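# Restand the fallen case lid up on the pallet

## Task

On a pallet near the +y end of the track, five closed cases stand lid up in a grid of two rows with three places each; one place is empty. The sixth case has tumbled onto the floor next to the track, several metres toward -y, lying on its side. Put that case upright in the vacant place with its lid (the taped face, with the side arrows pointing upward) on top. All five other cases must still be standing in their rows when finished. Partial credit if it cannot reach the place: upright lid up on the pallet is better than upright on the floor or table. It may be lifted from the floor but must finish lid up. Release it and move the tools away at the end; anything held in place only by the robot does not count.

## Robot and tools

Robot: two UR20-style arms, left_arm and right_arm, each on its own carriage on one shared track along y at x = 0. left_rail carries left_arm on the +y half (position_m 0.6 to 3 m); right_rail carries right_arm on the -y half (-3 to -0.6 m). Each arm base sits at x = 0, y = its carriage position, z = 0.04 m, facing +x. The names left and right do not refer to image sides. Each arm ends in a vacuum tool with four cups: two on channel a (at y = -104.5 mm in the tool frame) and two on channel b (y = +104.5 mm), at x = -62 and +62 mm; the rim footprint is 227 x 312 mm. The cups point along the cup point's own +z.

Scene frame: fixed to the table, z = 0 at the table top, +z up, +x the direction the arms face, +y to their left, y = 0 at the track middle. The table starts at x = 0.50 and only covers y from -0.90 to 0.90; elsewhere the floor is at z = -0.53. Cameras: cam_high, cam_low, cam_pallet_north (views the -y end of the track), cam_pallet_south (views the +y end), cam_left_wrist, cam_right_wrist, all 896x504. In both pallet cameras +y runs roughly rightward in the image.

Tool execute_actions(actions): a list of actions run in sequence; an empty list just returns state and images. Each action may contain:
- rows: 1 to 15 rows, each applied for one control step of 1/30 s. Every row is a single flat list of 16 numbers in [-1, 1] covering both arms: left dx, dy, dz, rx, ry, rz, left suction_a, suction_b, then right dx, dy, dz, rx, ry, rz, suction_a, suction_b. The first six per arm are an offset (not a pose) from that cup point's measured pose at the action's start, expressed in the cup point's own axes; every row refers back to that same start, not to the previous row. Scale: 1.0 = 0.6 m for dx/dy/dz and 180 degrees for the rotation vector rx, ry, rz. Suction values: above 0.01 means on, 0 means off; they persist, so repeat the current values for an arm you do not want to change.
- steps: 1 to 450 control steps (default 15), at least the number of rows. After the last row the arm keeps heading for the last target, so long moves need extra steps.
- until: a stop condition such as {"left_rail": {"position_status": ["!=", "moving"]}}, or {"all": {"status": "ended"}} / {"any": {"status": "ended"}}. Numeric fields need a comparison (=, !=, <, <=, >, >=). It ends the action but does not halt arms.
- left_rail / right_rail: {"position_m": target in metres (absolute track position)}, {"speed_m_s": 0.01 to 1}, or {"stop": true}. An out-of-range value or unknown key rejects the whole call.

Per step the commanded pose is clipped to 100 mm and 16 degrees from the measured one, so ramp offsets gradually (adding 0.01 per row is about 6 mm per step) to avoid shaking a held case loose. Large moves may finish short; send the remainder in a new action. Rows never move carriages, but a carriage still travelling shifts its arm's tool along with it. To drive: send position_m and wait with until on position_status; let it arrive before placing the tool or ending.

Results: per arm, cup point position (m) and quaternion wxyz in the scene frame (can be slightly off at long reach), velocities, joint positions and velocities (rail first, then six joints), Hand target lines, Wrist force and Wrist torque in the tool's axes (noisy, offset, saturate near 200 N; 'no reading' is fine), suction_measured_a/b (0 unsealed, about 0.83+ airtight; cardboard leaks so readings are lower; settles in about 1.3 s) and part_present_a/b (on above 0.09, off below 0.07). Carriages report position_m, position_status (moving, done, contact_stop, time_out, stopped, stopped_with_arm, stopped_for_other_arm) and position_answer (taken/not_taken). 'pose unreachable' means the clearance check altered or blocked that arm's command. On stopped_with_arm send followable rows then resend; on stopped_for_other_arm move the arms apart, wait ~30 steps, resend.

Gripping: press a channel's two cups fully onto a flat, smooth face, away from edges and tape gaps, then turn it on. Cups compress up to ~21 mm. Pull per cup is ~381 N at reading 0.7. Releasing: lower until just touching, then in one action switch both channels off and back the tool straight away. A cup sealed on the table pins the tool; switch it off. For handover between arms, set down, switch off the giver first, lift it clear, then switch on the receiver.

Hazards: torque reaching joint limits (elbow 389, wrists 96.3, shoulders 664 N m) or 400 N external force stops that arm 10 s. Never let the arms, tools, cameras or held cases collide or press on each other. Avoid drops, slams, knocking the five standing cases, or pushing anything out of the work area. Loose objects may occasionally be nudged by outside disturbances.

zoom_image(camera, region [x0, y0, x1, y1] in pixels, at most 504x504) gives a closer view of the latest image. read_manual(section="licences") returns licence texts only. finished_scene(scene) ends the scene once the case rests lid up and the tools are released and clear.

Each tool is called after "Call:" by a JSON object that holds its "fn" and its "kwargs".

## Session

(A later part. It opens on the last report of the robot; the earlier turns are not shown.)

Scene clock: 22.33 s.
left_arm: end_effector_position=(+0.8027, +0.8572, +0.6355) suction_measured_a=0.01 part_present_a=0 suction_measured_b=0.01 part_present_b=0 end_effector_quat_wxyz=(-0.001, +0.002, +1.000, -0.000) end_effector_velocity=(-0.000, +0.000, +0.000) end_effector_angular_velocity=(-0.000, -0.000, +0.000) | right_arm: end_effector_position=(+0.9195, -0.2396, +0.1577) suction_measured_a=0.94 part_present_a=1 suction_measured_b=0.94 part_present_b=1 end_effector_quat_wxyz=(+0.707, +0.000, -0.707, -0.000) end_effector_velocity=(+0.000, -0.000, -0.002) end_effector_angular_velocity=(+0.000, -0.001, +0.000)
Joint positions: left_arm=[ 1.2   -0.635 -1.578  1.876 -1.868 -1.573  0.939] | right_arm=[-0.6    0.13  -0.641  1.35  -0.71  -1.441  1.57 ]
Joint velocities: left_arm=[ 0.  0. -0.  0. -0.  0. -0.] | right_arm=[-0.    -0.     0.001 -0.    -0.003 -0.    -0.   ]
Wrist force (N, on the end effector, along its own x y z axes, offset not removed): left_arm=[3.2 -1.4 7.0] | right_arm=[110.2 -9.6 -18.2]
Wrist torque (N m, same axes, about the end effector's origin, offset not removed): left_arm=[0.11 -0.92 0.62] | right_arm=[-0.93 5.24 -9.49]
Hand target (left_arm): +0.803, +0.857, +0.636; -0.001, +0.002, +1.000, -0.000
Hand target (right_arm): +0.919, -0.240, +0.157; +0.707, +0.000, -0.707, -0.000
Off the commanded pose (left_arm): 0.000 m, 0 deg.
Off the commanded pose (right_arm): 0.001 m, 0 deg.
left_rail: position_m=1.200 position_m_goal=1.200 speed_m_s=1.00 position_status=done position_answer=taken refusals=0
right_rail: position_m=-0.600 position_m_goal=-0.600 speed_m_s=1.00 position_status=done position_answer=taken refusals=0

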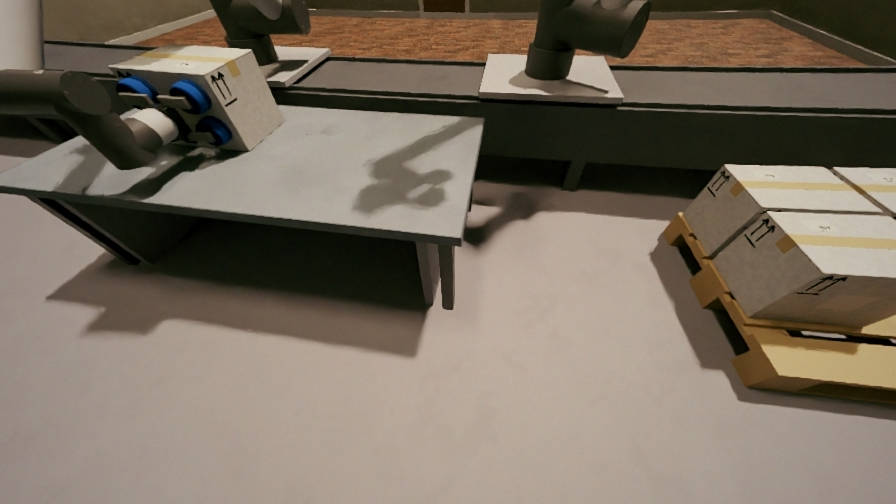

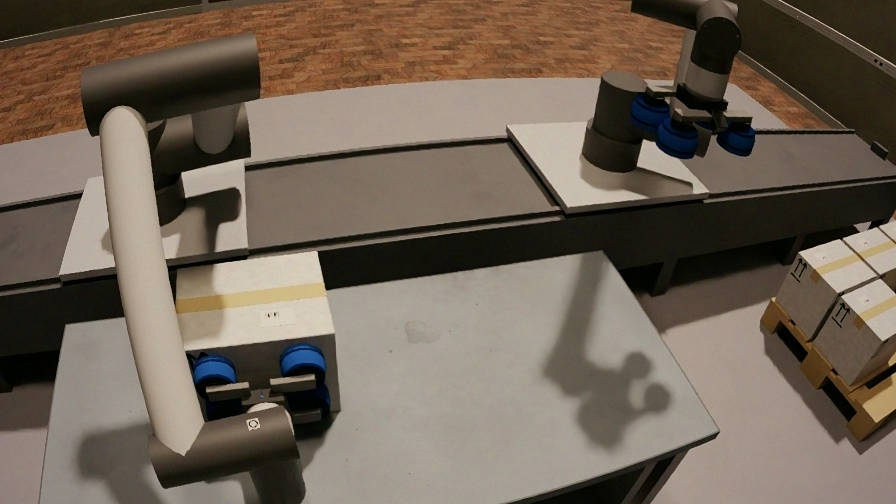

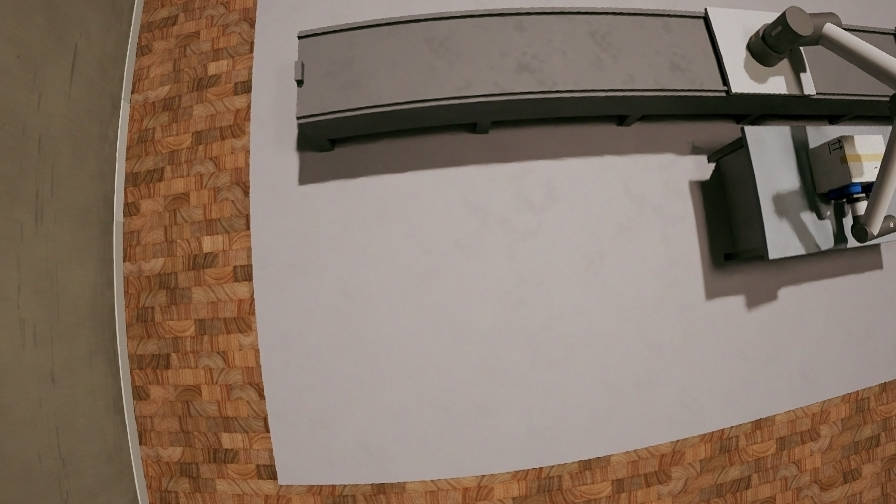

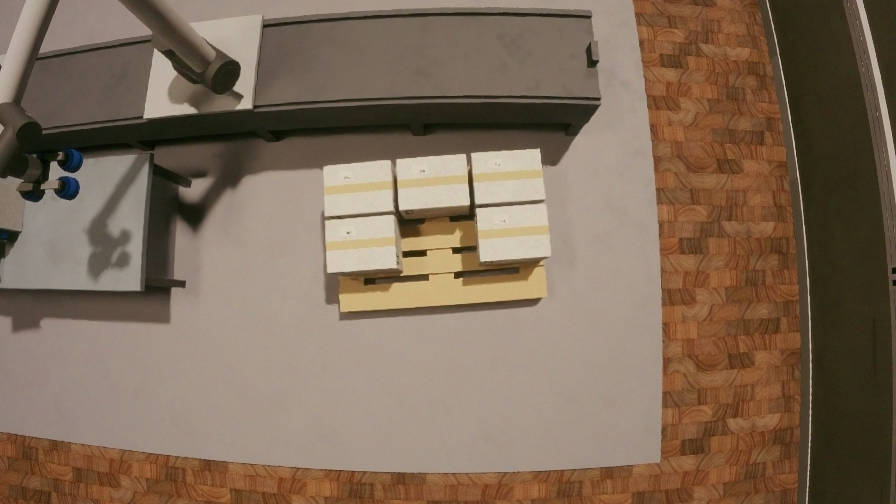

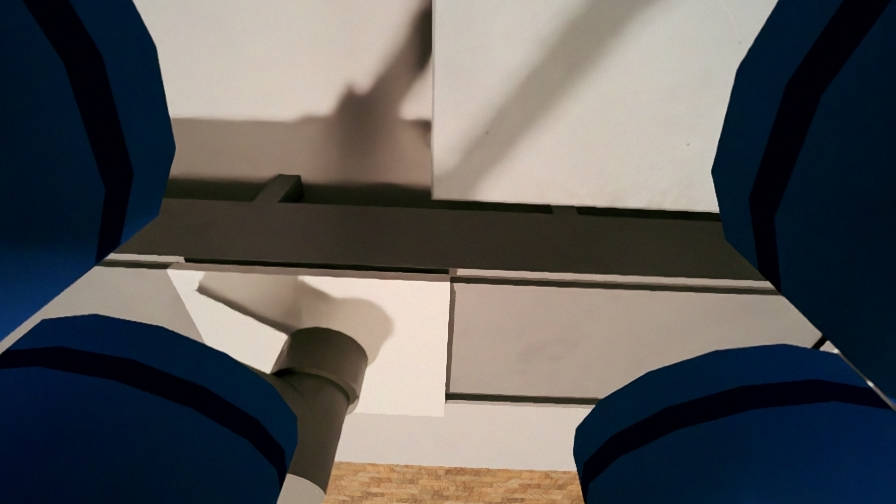

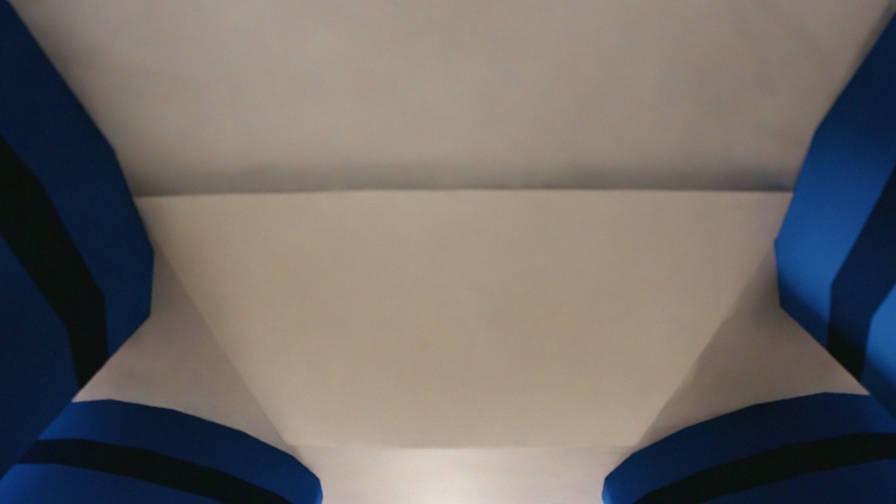

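Call:
{"fn": "execute_actions", "kwargs": {"actions": [{"rows":[
[0,0,0,0,0,0,0,0, 0,0,-0.008,0,0,0,0,0],
[0,0,0,0,0,0,0,0, 0,0,-0.016,0,0,0,0,0],
[0,0,0,0,0,0,0,0, 0,0,-0.024,0,0,0,0,0],
[0,0,0,0,0,0,0,0, 0,0,-0.032,0,0,0,0,0],
[0,0,0,0,0,0,0,0, 0,0,-0.04,0,0,0,0,0],
[0,0,0,0,0,0,0,0, 0,0,-0.05,0,0,0,0,0],
[0,0,0,0,0,0,0,0, 0,0,-0.06,0,0,0,0,0],
[0,0,0,0,0,0,0,0, 0,0,-0.075,0,0,0,0,0],
[0,0,0,0,0,0,0,0, 0,0,-0.09,0,0,0,0,0],
[0,0,0,0,0,0,0,0, 0.01,0,-0.105,0,0,0,0,0],
[0,0,0,0,0,0,0,0, 0.02,0,-0.12,0,0,0,0,0],
[0,0,0,0,0,0,0,0, 0.03,0,-0.135,0,0,0,0,0]
],"steps":20},{"right_rail":{"position_m":-2.0},"steps":12},{"left_rail":{"position_m":0.6},"rows":[
[0,-0.01,0,0,0,0,0,0, 0,0,0,0,0,0,0,0],
[0,-0.025,0,0,0,0,0,0, 0,0,0,0,0,0,0,0],
[0,-0.045,0,0,0,0,0,0, 0,0,0,0,0,0,0,0],
[0,-0.07,0,0,0,0,0,0, 0,0,0,0,0,0,0,0],
[0,-0.10,0,0,0,0,0,0, 0,0,0,0,0,0,0,0],
[0,-0.135,0,0,0,0,0,0, 0,0,0,0,0,0,0,0],
[0,-0.175,0,0,0,0,0,0, 0,0,0,0,0,0,0,0],
[0,-0.22,0,0,0,0,0,0, 0,0,0,0,0,0,0,0],
[0,-0.27,0,0,0,0,0,0, 0,0,0,0,0,0,0,0],
[0,-0.33,0,0,0,0,0,0, 0,0,0,0,0,0,0,0],
[0,-0.40,0,0,0,0,0,0, 0,0,0,0,0,0,0,0],
[0,-0.828,0,0,0,0,0,0, 0,0,0,0,0,0,0,0]
],"steps":48}]}}

Scene clock: 25.87 s.
left_arm: end_effector_position=(+0.8015, -0.2383, +0.6356) suction_measured_a=0.01 part_present_a=0 suction_measured_b=0.01 part_present_b=0 end_effector_quat_wxyz=(-0.001, +0.002, +1.000, -0.000) end_effector_velocity=(+0.002, -0.009, +0.001) end_effector_angular_velocity=(+0.001, +0.000, +0.000) | right_arm: end_effector_position=(+1.0002, -1.6398, +0.1756) suction_measured_a=0.00 part_present_a=0 suction_measured_b=0.00 part_present_b=0 end_effector_quat_wxyz=(+0.707, +0.000, -0.707, -0.000) end_effector_velocity=(-0.000, +0.001, +0.000) end_effector_angular_velocity=(+0.000, -0.000, +0.001)
Joint positions: left_arm=[ 0.6   -0.981 -1.247  1.481 -1.804 -1.573  0.593] | right_arm=[-2.     0.122 -0.578  1.18  -0.602 -1.449  1.57 ]
Joint velocities: left_arm=[ 0.    -0.003  0.009 -0.014  0.006  0.    -0.003] | right_arm=[ 0.     0.001 -0.     0.    -0.     0.     0.   ]
Wrist force (N, on the end effector, along its own x y z axes, offset not removed): left_arm=[3.2 -1.2 3.8] | right_arm=[1.0 1.8 1.1]
Wrist torque (N m, same axes, about the end effector's origin, offset not removed): left_arm=[0.23 -0.89 0.68] | right_arm=[0.58 -0.41 0.32]
Hand target (left_arm): +0.802, -0.239, +0.636; -0.001, +0.002, +1.000, +0.000
Hand target (right_arm): +1.000, -1.640, +0.176; +0.707, +0.000, -0.707, -0.000
Off the commanded pose (left_arm): 0.001 m, 0 deg.
Off the commanded pose (right_arm): 0.000 m, 0 deg.
left_rail: position_m=0.600 position_m_goal=0.600 speed_m_s=1.00 position_status=done position_answer=taken refusals=0
right_rail: position_m=-2.000 position_m_goal=-2.000 speed_m_s=1.00 position_status=done position_answer=taken refusals=0

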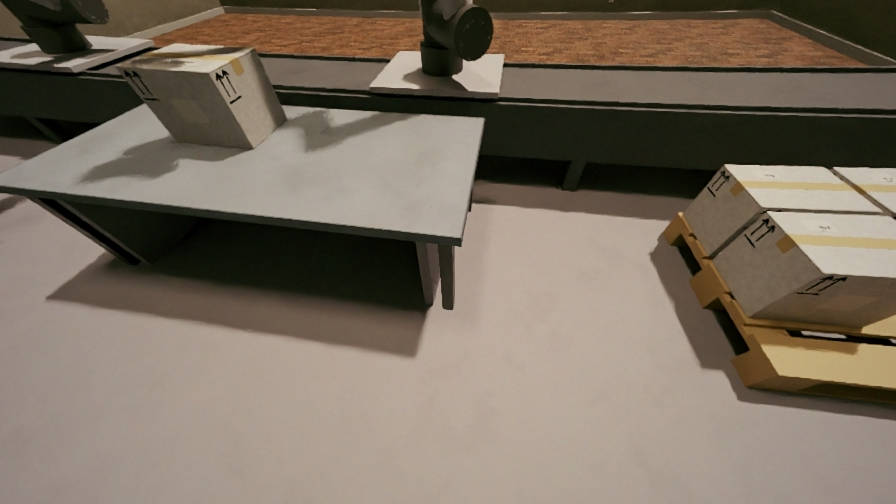

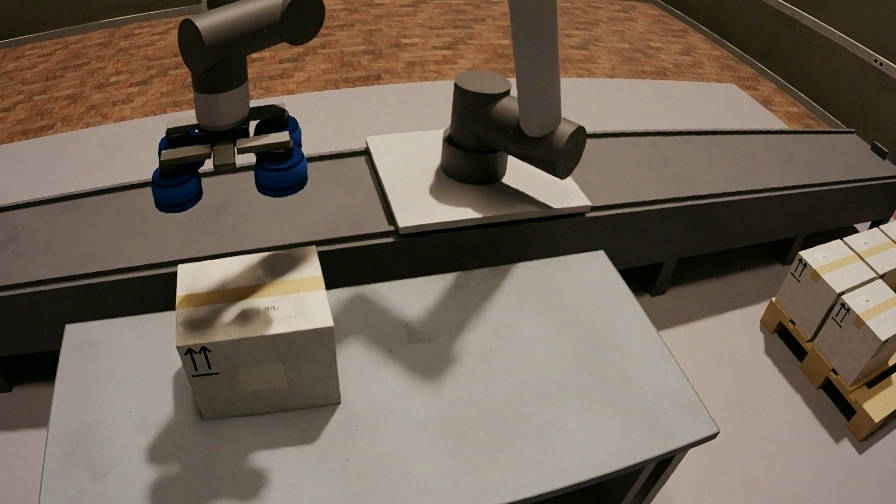

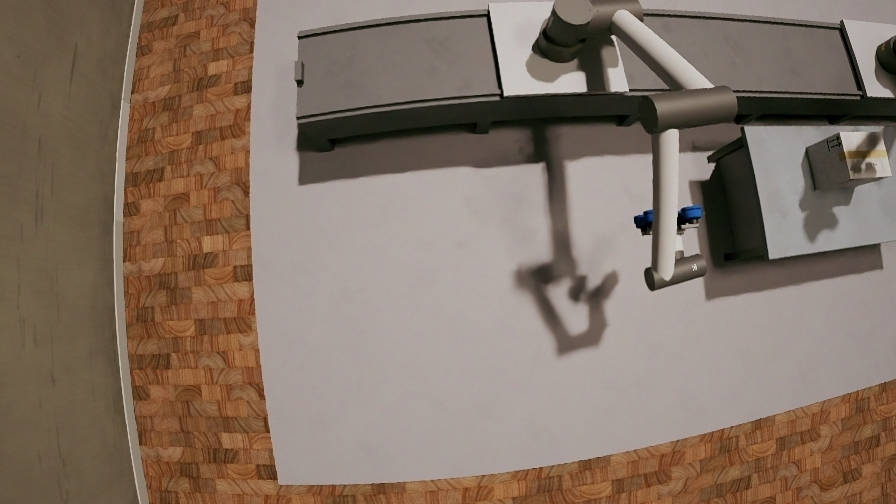

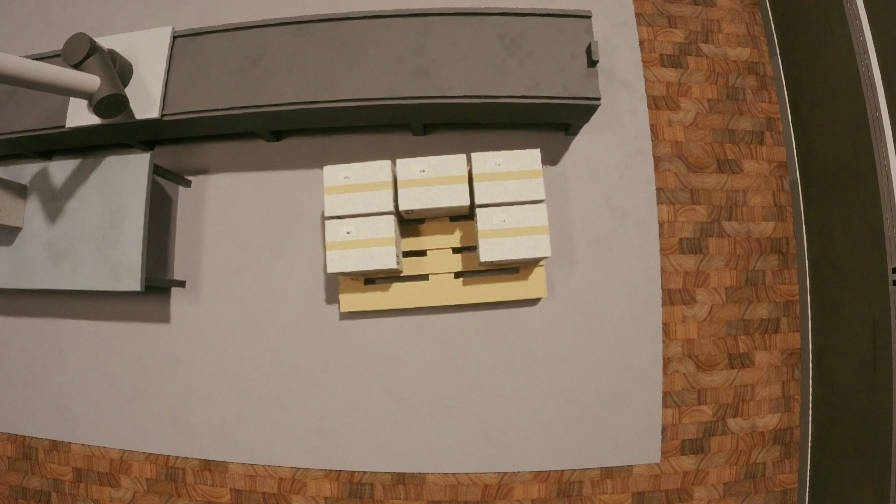

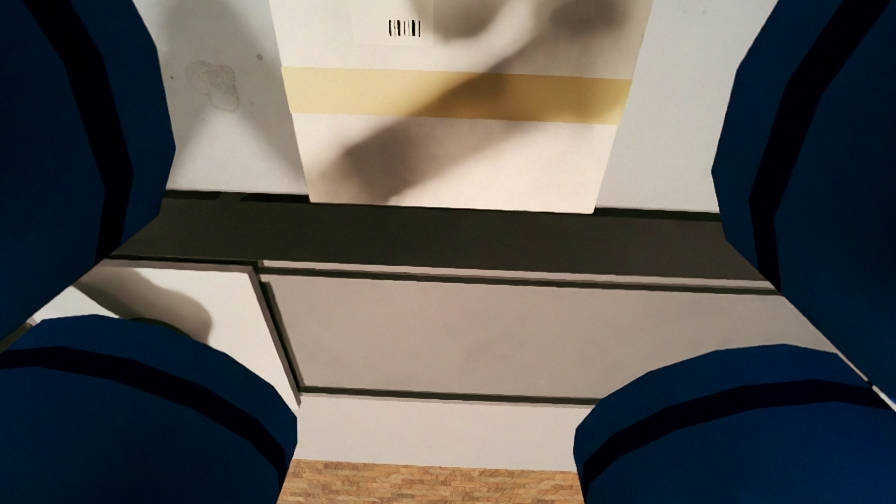

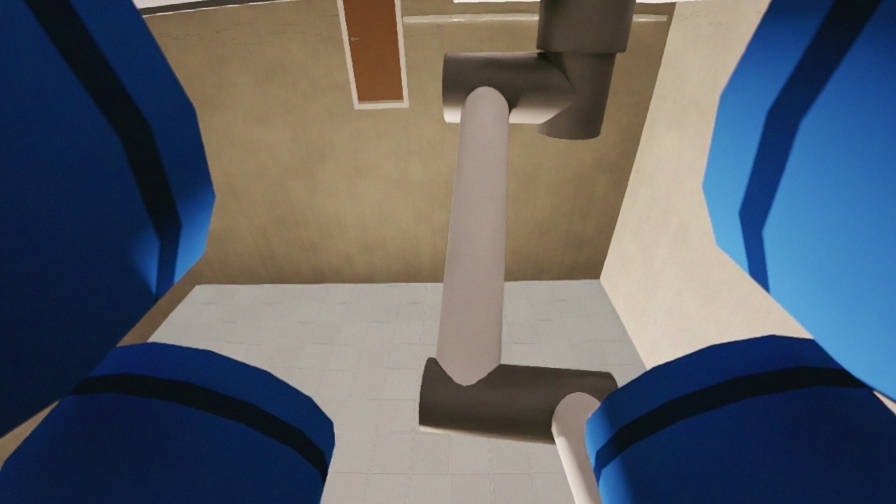

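Call:
{"fn": "zoom_image", "kwargs": {"camera": "cam_left_wrist", "region": [260, 40, 660, 240]}}

Region (260, 40, 660, 240) of cam_left_wrist's 896x504 image, scaled by 1.260, with more detail than that image has.

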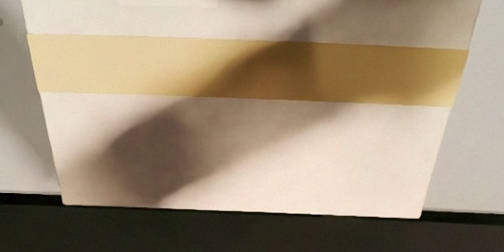

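Call:
{"fn": "execute_actions", "kwargs": {"actions": [{"rows":[
[0.002,0,0.01,0,0,0,0,0, 0,0,0,0,0,0,0,0],
[0.005,-0.001,0.03,0,0,-0.0005,0,0, 0,0,0,0,0,0,0,0],
[0.009,-0.002,0.06,0,0,-0.001,0,0, 0,0,0,0,0,0,0,0],
[0.013,-0.003,0.10,0,0,-0.0015,0,0, 0,0,0,0,0,0,0,0],
[0.017,-0.004,0.145,0,0,-0.002,0,0, 0,0,0,0,0,0,0,0],
[0.021,-0.005,0.19,0,0,-0.0025,0,0, 0,0,0,0,0,0,0,0],
[0.025,-0.006,0.24,0,0,-0.003,0,0, 0,0,0,0,0,0,0,0],
[0.029,-0.007,0.29,0,0,-0.0035,0,0, 0,0,0,0,0,0,0,0],
[0.033,-0.008,0.34,0,0,-0.004,0,0, 0,0,0,0,0,0,0,0],
[0.036,-0.008,0.39,0,0,-0.0045,0,0, 0,0,0,0,0,0,0,0],
[0.036,-0.008,0.43,0,0,-0.0045,0,0, 0,0,0,0,0,0,0,0],
[0.036,-0.008,0.47,0,0,-0.0045,0,0, 0,0,0,0,0,0,0,0],
[0.036,-0.008,0.50,0,0,-0.0045,0,0, 0,0,0,0,0,0,0,0],
[0.036,-0.008,0.52,0,0,-0.0045,0,0, 0,0,0,0,0,0,0,0]
],"steps":36},{"rows":[
[0,0,0.008,0,0,0,1,1, 0,0,0,0,0,0,0,0],
[0,0,0.016,0,0,0,1,1, 0,0,0,0,0,0,0,0],
[0,0,0.024,0,0,0,1,1, 0,0,0,0,0,0,0,0],
[0,0,0.032,0,0,0,1,1, 0,0,0,0,0,0,0,0],
[0,0,0.04,0,0,0,1,1, 0,0,0,0,0,0,0,0],
[0,0,0.047,0,0,0,1,1, 0,0,0,0,0,0,0,0],
[0,0,0.054,0,0,0,1,1, 0,0,0,0,0,0,0,0],
[0,0,0.06,0,0,0,1,1, 0,0,0,0,0,0,0,0],
[0,0,0.066,0,0,0,1,1, 0,0,0,0,0,0,0,0],
[0,0,0.07,0,0,0,1,1, 0,0,0,0,0,0,0,0]
],"steps":22}]}}

Scene clock: 30.17 s.
left_arm: end_effector_position=(+0.7795, -0.2429, +0.2836) suction_measured_a=0.89 part_present_a=1 suction_measured_b=0.89 part_present_b=1 end_effector_quat_wxyz=(-0.001, -0.005, +1.000, -0.000) end_effector_velocity=(+0.000, -0.000, -0.006) end_effector_angular_velocity=(+0.000, +0.000, -0.000) | right_arm: end_effector_position=(+1.0002, -1.6398, +0.1756) suction_measured_a=0.00 part_present_a=0 suction_measured_b=0.00 part_present_b=0 end_effector_quat_wxyz=(+0.707, +0.000, -0.707, -0.000) end_effector_velocity=(-0.000, +0.000, -0.000) end_effector_angular_velocity=(-0.000, +0.000, +0.000)
Joint positions: left_arm=[ 0.6   -1.    -1.077  1.765 -2.258 -1.573  0.56 ] | right_arm=[-2.     0.122 -0.578  1.18  -0.602 -1.449  1.57 ]
Joint velocities: left_arm=[ 0.    -0.     0.005  0.003 -0.007 -0.    -0.   ] | right_arm=[ 0.  0.  0. -0.  0. -0.  0.]
Wrist force (N, on the end effector, along its own x y z axes, offset not removed): left_arm=[-3.2 3.2 -26.2] | right_arm=[5.1 1.7 -1.2]
Wrist torque (N m, same axes, about the end effector's origin, offset not removed): left_arm=[2.74 -0.75 0.73] | right_arm=[0.49 -1.06 0.28]
Hand target (left_arm): +0.780, -0.243, +0.283; -0.001, -0.005, +1.000, +0.000
Hand target (right_arm): +1.000, -1.640, +0.176; +0.707, +0.000, -0.707, -0.000
Off the commanded pose (left_arm): 0.001 m, 0 deg.
Off the commanded pose (right_arm): 0.000 m, 0 deg.
left_rail: position_m=0.600 position_m_goal=0.600 speed_m_s=1.00 position_status=done position_answer=taken refusals=0
right_rail: position_m=-2.000 position_m_goal=-2.000 speed_m_s=1.00 position_status=done position_answer=taken refusals=0

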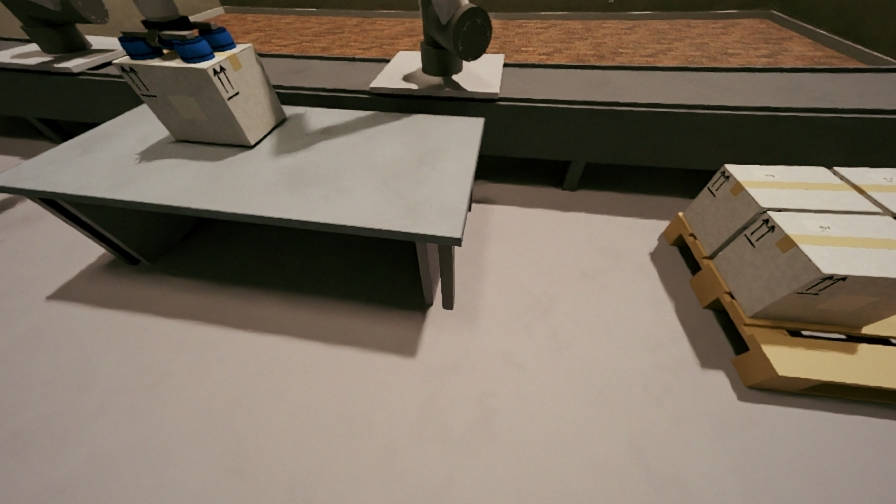

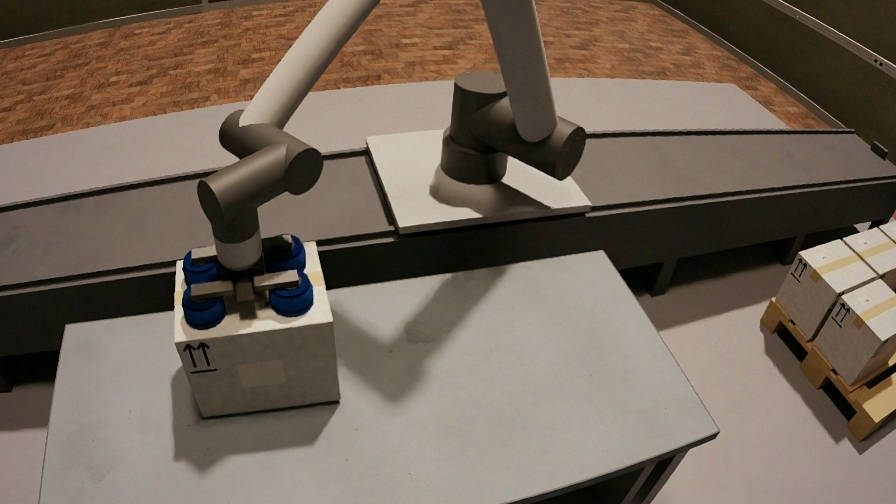

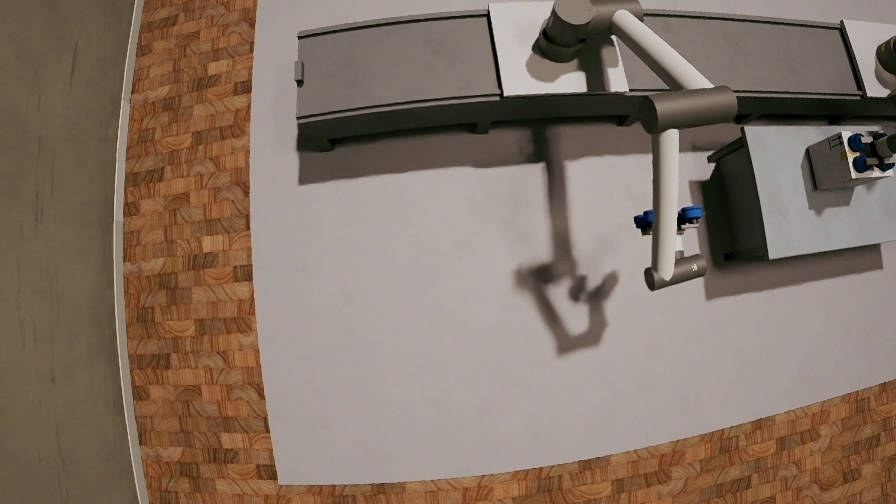

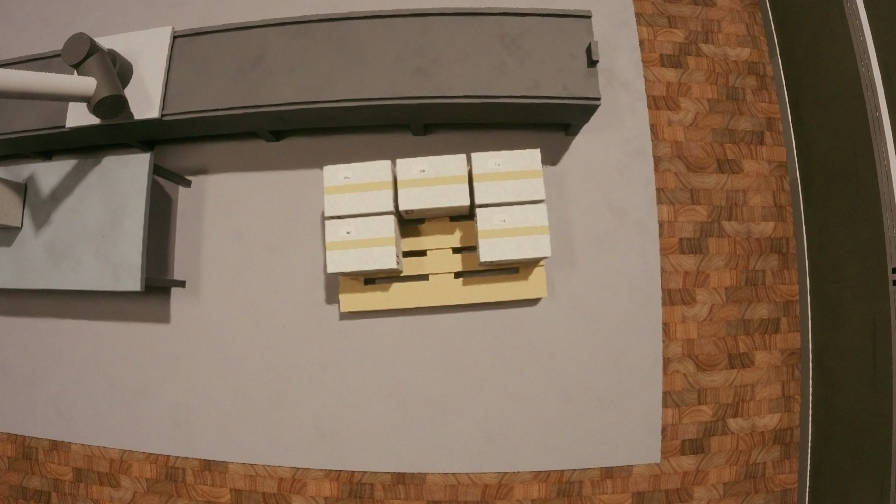

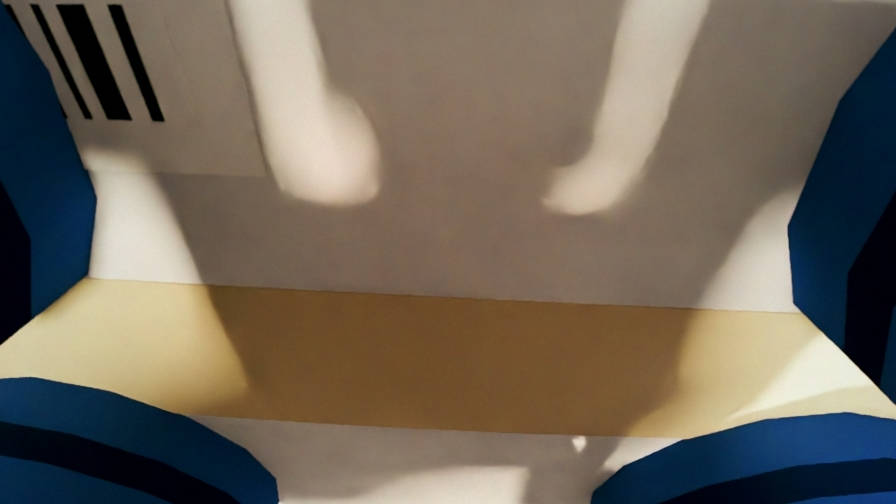

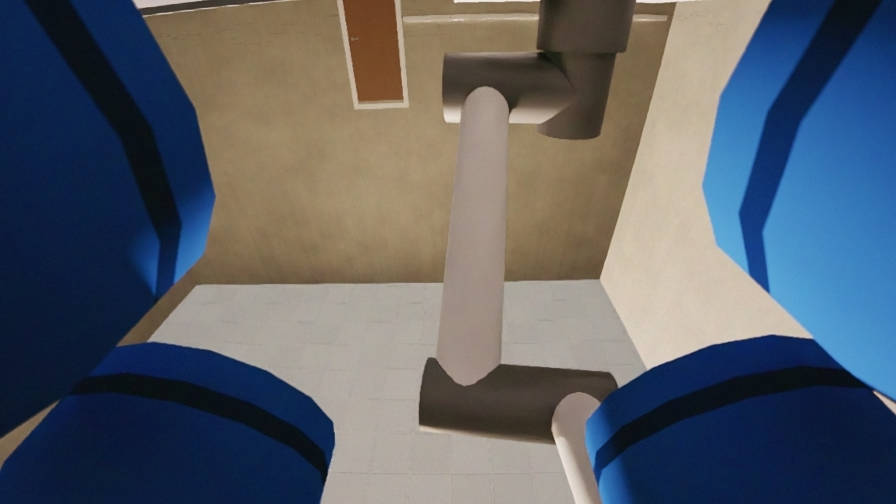

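Call:
{"fn": "execute_actions", "kwargs": {"actions": [{"rows":[
[0,0,-0.006,0,0,0,1,1, 0,0,0,0,0,0,0,0],
[0,0,-0.016,0,0,0,1,1, 0,0,0,0,0,0,0,0],
[0,0,-0.03,0,0,0,1,1, 0,0,0,0,0,0,0,0],
[0,0,-0.046,0,0,0,1,1, 0,0,0,0,0,0,0,0],
[0,0,-0.062,0,0,0,1,1, 0,0,0,0,0,0,0,0],
[0,0,-0.078,0,0,0,1,1, 0,0,0,0,0,0,0,0],
[0,0,-0.09,0,0,0,1,1, 0,0,0,0,0,0,0,0],
[0,0,-0.1,0,0,0,1,1, 0,0,0,0,0,0,0,0]
],"steps":10},{"left_rail":{"position_m":2.4},"rows":[
[0,0.003,-0.04,0,0,0,1,1, 0,0,0,0,0,0,0,0],
[-0.002,0.008,-0.045,0,0,0,1,1, 0,0,0,0,0,0,0,0],
[-0.004,0.016,-0.05,0,0,0,1,1, 0,0,0,0,0,0,0,0],
[-0.007,0.028,-0.05,0,0,0,1,1, 0,0,0,0,0,0,0,0],
[-0.01,0.044,-0.05,0,0,0,1,1, 0,0,0,0,0,0,0,0],
[-0.015,0.064,-0.05,0,0,0,1,1, 0,0,0,0,0,0,0,0],
[-0.02,0.088,-0.05,0,0,0,1,1, 0,0,0,0,0,0,0,0],
[-0.027,0.115,-0.05,0,0,0,1,1, 0,0,0,0,0,0,0,0],
[-0.034,0.145,-0.05,0,0,0,1,1, 0,0,0,0,0,0,0,0],
[-0.042,0.18,-0.05,0,0,0,1,1, 0,0,0,0,0,0,0,0],
[-0.05,0.22,-0.05,0,0,0,1,1, 0,0,0,0,0,0,0,0],
[-0.06,0.265,-0.05,0,0,0,1,1, 0,0,0,0,0,0,0,0],
[-0.075,0.32,-0.05,0,0,0,1,1, 0,0,0,0,0,0,0,0],
[-0.09,0.39,-0.05,0,0,0,1,1, 0,0,0,0,0,0,0,0],
[-0.24,1.0,-0.05,0,0,0,1,1, 0,0,0,0,0,0,0,0]
],"steps":36},{"rows":[[-0.2,0.85,0.1,0,0,-0.0178,1,1, 0,0,0,0,0,0,0,0]],"steps":40}]}}

Scene clock: 34.07 s.
left_arm: end_effector_position=(+0.9885, +2.5120, +0.2907) suction_measured_a=0.94 part_present_a=1 suction_measured_b=0.94 part_present_b=1 end_effector_quat_wxyz=(-0.000, -0.035, +0.999, -0.000) end_effector_velocity=(+0.012, +0.027, -0.004) end_effector_angular_velocity=(-0.001, +0.002, -0.003) | right_arm: end_effector_position=(+1.0002, -1.6398, +0.1756) suction_measured_a=0.00 part_present_a=0 suction_measured_b=0.00 part_present_b=0 end_effector_quat_wxyz=(+0.707, +0.000, -0.707, -0.000) end_effector_velocity=(+0.000, +0.000, +0.000) end_effector_angular_velocity=(+0.000, -0.000, -0.000)
Joint positions: left_arm=[ 2.4   -0.091 -1.224  1.996 -2.341 -1.571  1.41 ] | right_arm=[-2.     0.122 -0.578  1.18  -0.602 -1.449  1.57 ]
Joint velocities: left_arm=[ 0.     0.029  0.018 -0.02   0.005 -0.002  0.032] | right_arm=[ 0.  0. -0.  0. -0.  0. -0.]
Wrist force (N, on the end effector, along its own x y z axes, offset not removed): left_arm=[0.9 -1.9 -22.6] | right_arm=[0.1 0.0 -4.0]
Wrist torque (N m, same axes, about the end effector's origin, offset not removed): left_arm=[2.71 -0.30 0.61] | right_arm=[0.29 -0.31 0.22]
Hand target (left_arm): +0.990, +2.515, +0.290; -0.001, -0.035, +0.999, -0.000
Hand target (right_arm): +1.000, -1.640, +0.176; +0.707, +0.000, -0.707, -0.000
Off the commanded pose (left_arm): 0.004 m, 0 deg.
Off the commanded pose (right_arm): 0.000 m, 0 deg.
left_rail: position_m=2.400 position_m_goal=2.400 speed_m_s=1.00 position_status=done position_answer=taken refusals=0
right_rail: position_m=-2.000 position_m_goal=-2.000 speed_m_s=1.00 position_status=done position_answer=taken refusals=0

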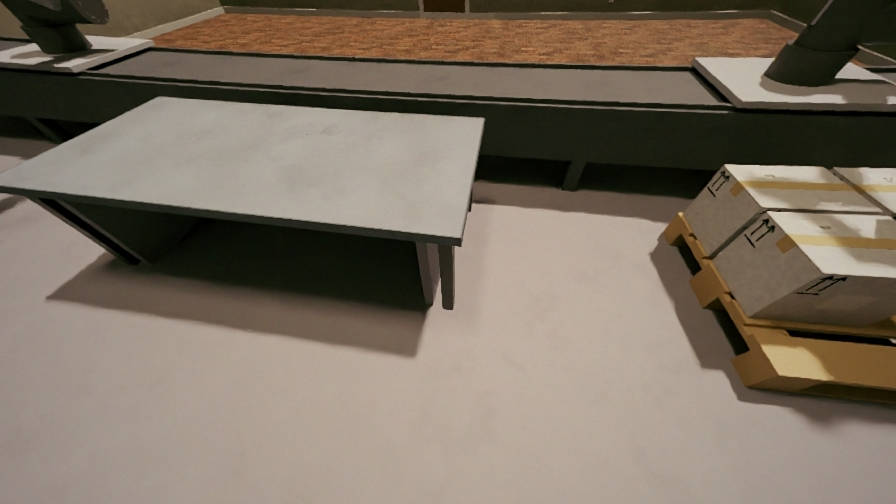

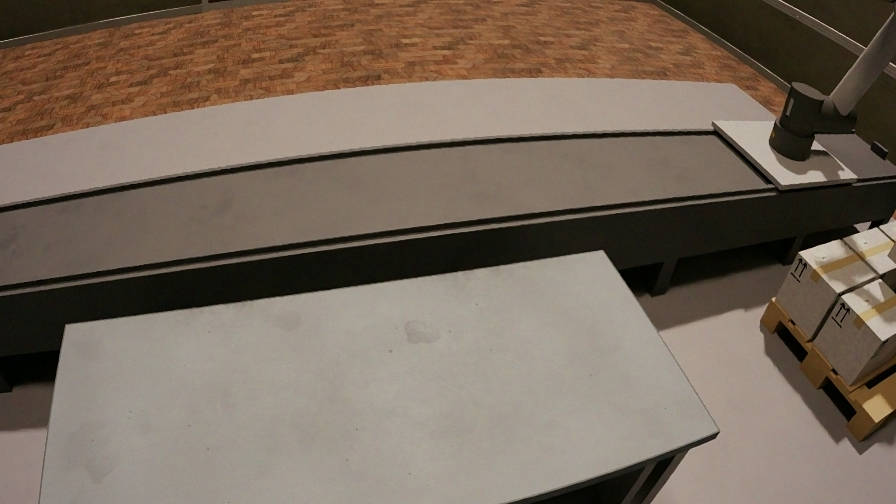

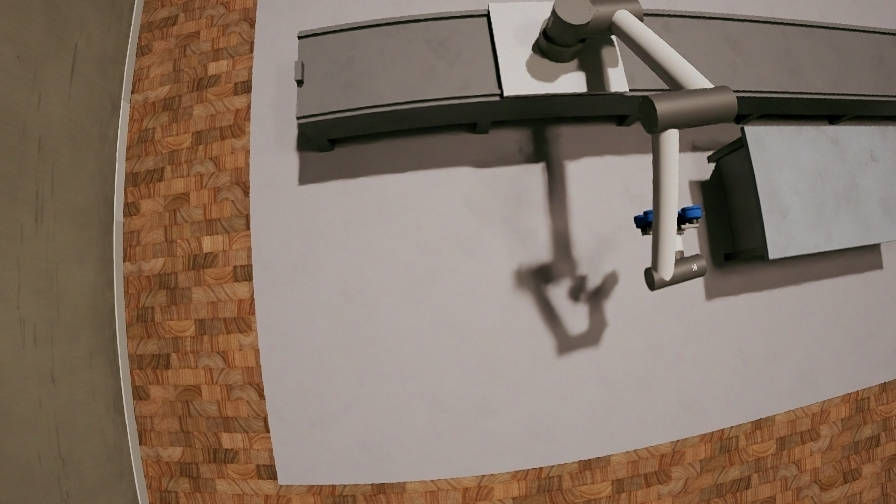

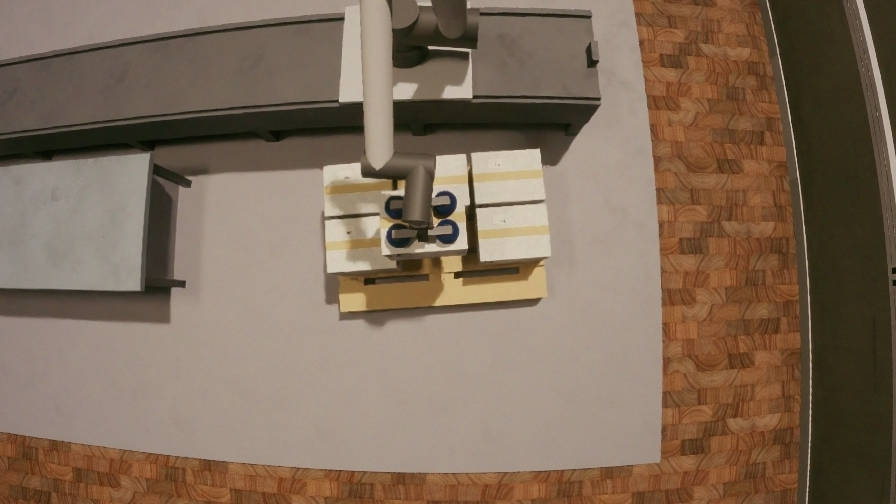

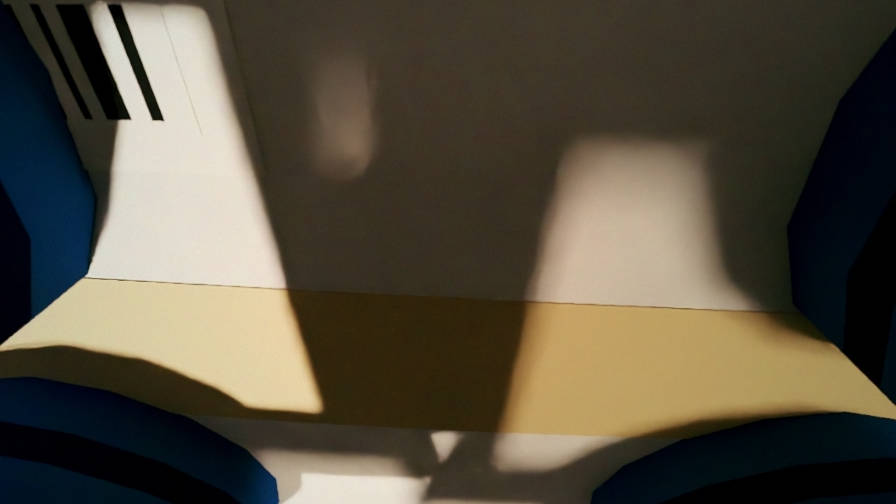

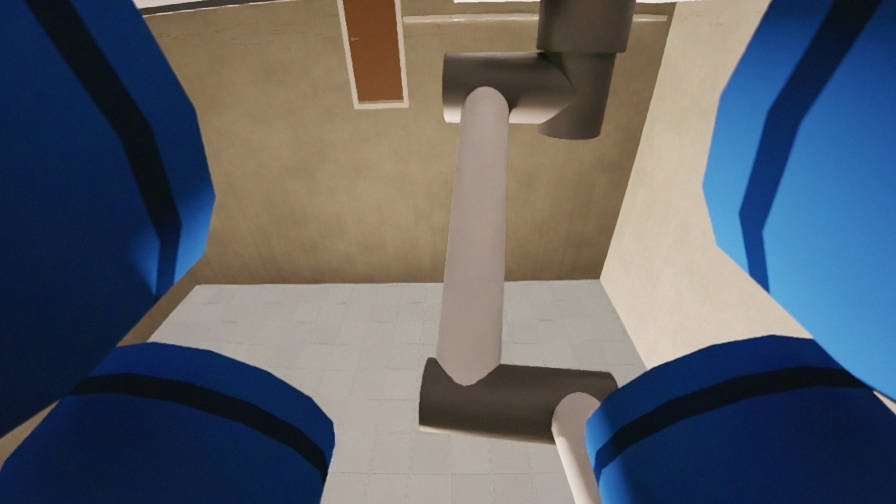

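Call:
{"fn": "execute_actions", "kwargs": {"actions": [{"rows":[
[-0.004,0.008,0.005,0,0,0,1,1, 0,0,0,0,0,0,0,0],
[-0.009,0.015,0.015,0,0,0,1,1, 0,0,0,0,0,0,0,0],
[-0.016,0.024,0.03,0,0,0,1,1, 0,0,0,0,0,0,0,0],
[-0.024,0.035,0.05,0,0,0.001,1,1, 0,0,0,0,0,0,0,0],
[-0.032,0.046,0.07,0,0,0.001,1,1, 0,0,0,0,0,0,0,0],
[-0.039,0.056,0.09,0,0,0.001,1,1, 0,0,0,0,0,0,0,0],
[-0.045,0.0645,0.11,0,0,0.001,1,1, 0,0,0,0,0,0,0,0],
[-0.045,0.0645,0.13,0,0,0.001,1,1, 0,0,0,0,0,0,0,0],
[-0.045,0.0645,0.145,0,0,0.001,1,1, 0,0,0,0,0,0,0,0],
[-0.045,0.0645,0.155,0,0,0.001,1,1, 0,0,0,0,0,0,0,0]
],"steps":22}]}}

Call:
{"fn": "zoom_image", "kwargs": {"camera": "cam_pallet_south", "region": [310, 130, 570, 330]}}

Call:
{"fn": "zoom_image", "kwargs": {"camera": "cam_low", "region": [740, 180, 896, 400]}}

Scene clock: 35.57 s.
left_arm: end_effector_position=(+1.0121, +2.5520, +0.1997) suction_measured_a=0.94 part_present_a=1 suction_measured_b=0.94 part_present_b=1 end_effector_quat_wxyz=(-0.001, -0.033, +0.999, -0.000) end_effector_velocity=(+0.005, +0.004, -0.015) end_effector_angular_velocity=(-0.001, -0.003, -0.001) | right_arm: end_effector_position=(+1.0002, -1.6398, +0.1756) suction_measured_a=0.00 part_present_a=0 suction_measured_b=0.00 part_present_b=0 end_effector_quat_wxyz=(+0.707, +0.000, -0.707, -0.000) end_effector_velocity=(-0.000, +0.000, -0.000) end_effector_angular_velocity=(-0.000, +0.000, +0.000)
Joint positions: left_arm=[ 2.4   -0.049 -1.114  1.994 -2.45  -1.571  1.455] | right_arm=[-2.     0.122 -0.578  1.18  -0.602 -1.449  1.57 ]
Joint velocities: left_arm=[ 0.     0.004  0.02  -0.002 -0.02  -0.     0.005] | right_arm=[ 0.  0.  0. -0.  0. -0.  0.]
Wrist force (N, on the end effector, along its own x y z axes, offset not removed): left_arm=[2.4 -1.6 -23.2] | right_arm=[4.0 1.9 -2.1]
Wrist torque (N m, same axes, about the end effector's origin, offset not removed): left_arm=[3.06 -0.42 0.63] | right_arm=[0.54 -1.08 0.22]
Hand target (left_arm): +1.013, +2.552, +0.198; -0.000, -0.033, +0.999, -0.000
Hand target (right_arm): +1.000, -1.640, +0.176; +0.707, +0.000, -0.707, -0.000
Off the commanded pose (left_arm): 0.002 m, 0 deg.
Off the commanded pose (right_arm): 0.000 m, 0 deg.
left_rail: position_m=2.400 position_m_goal=2.400 speed_m_s=1.00 position_status=done position_answer=taken refusals=0
right_rail: position_m=-2.000 position_m_goal=-2.000 speed_m_s=1.00 position_status=done position_answer=taken refusals=0

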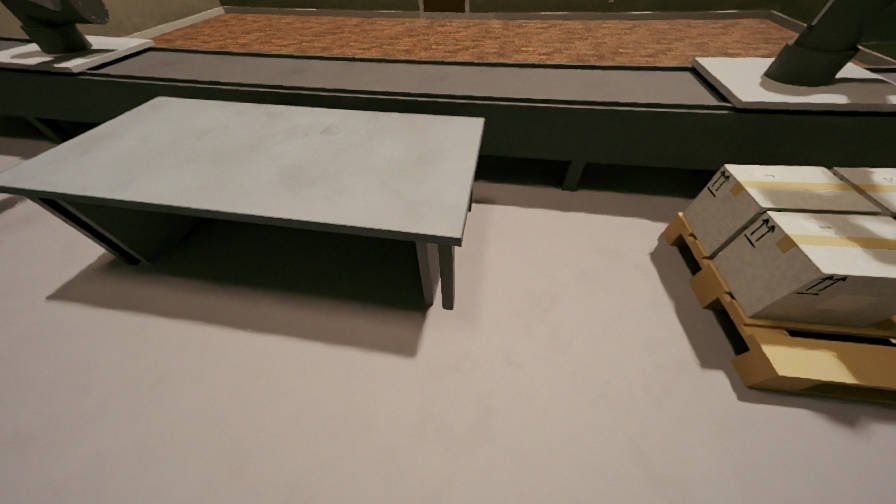

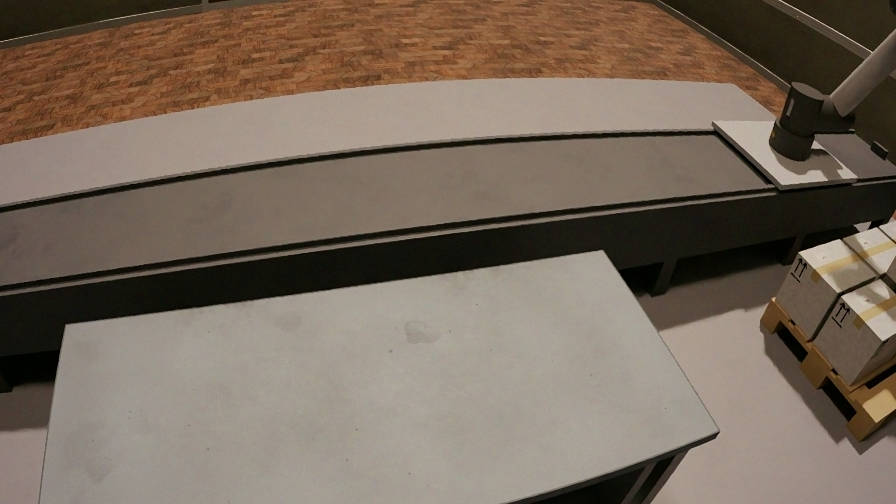

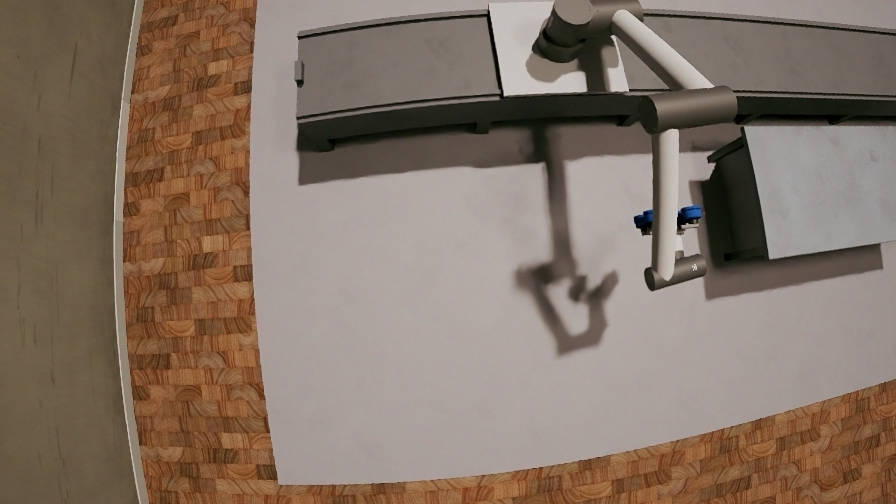

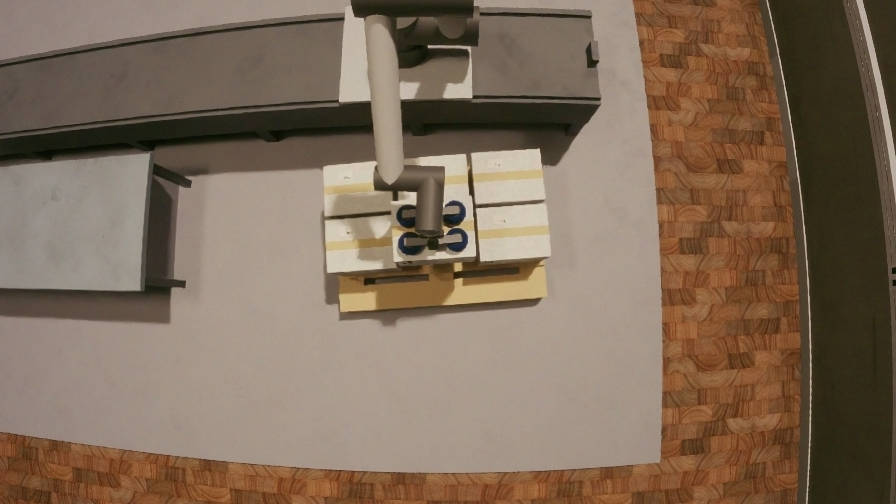

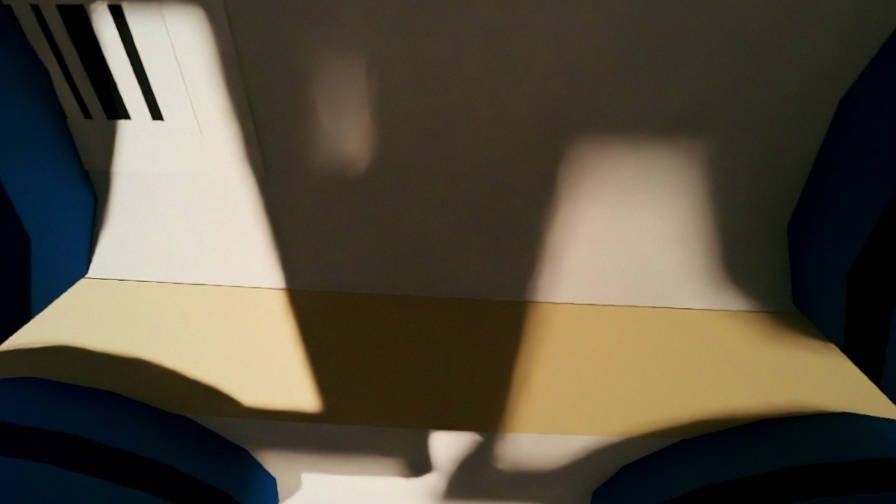

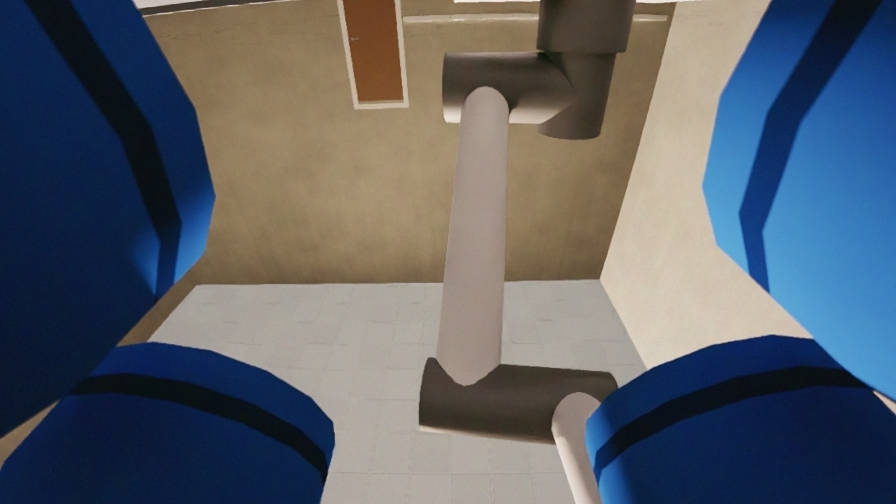

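Region (310, 130, 570, 330) of cam_pallet_south's 896x504 image, scaled by 1.938, with more detail than that image has; it fills the top 388 rows of this view, and the rest is white.

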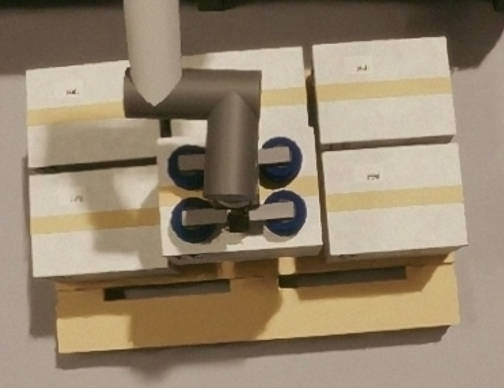

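Region (740, 180, 896, 400) of cam_low's 896x504 image, scaled by 2.291, with more detail than that image has; it fills the left 357 columns of this view, and the rest is white.

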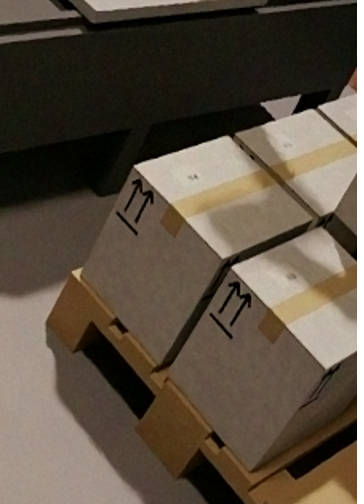

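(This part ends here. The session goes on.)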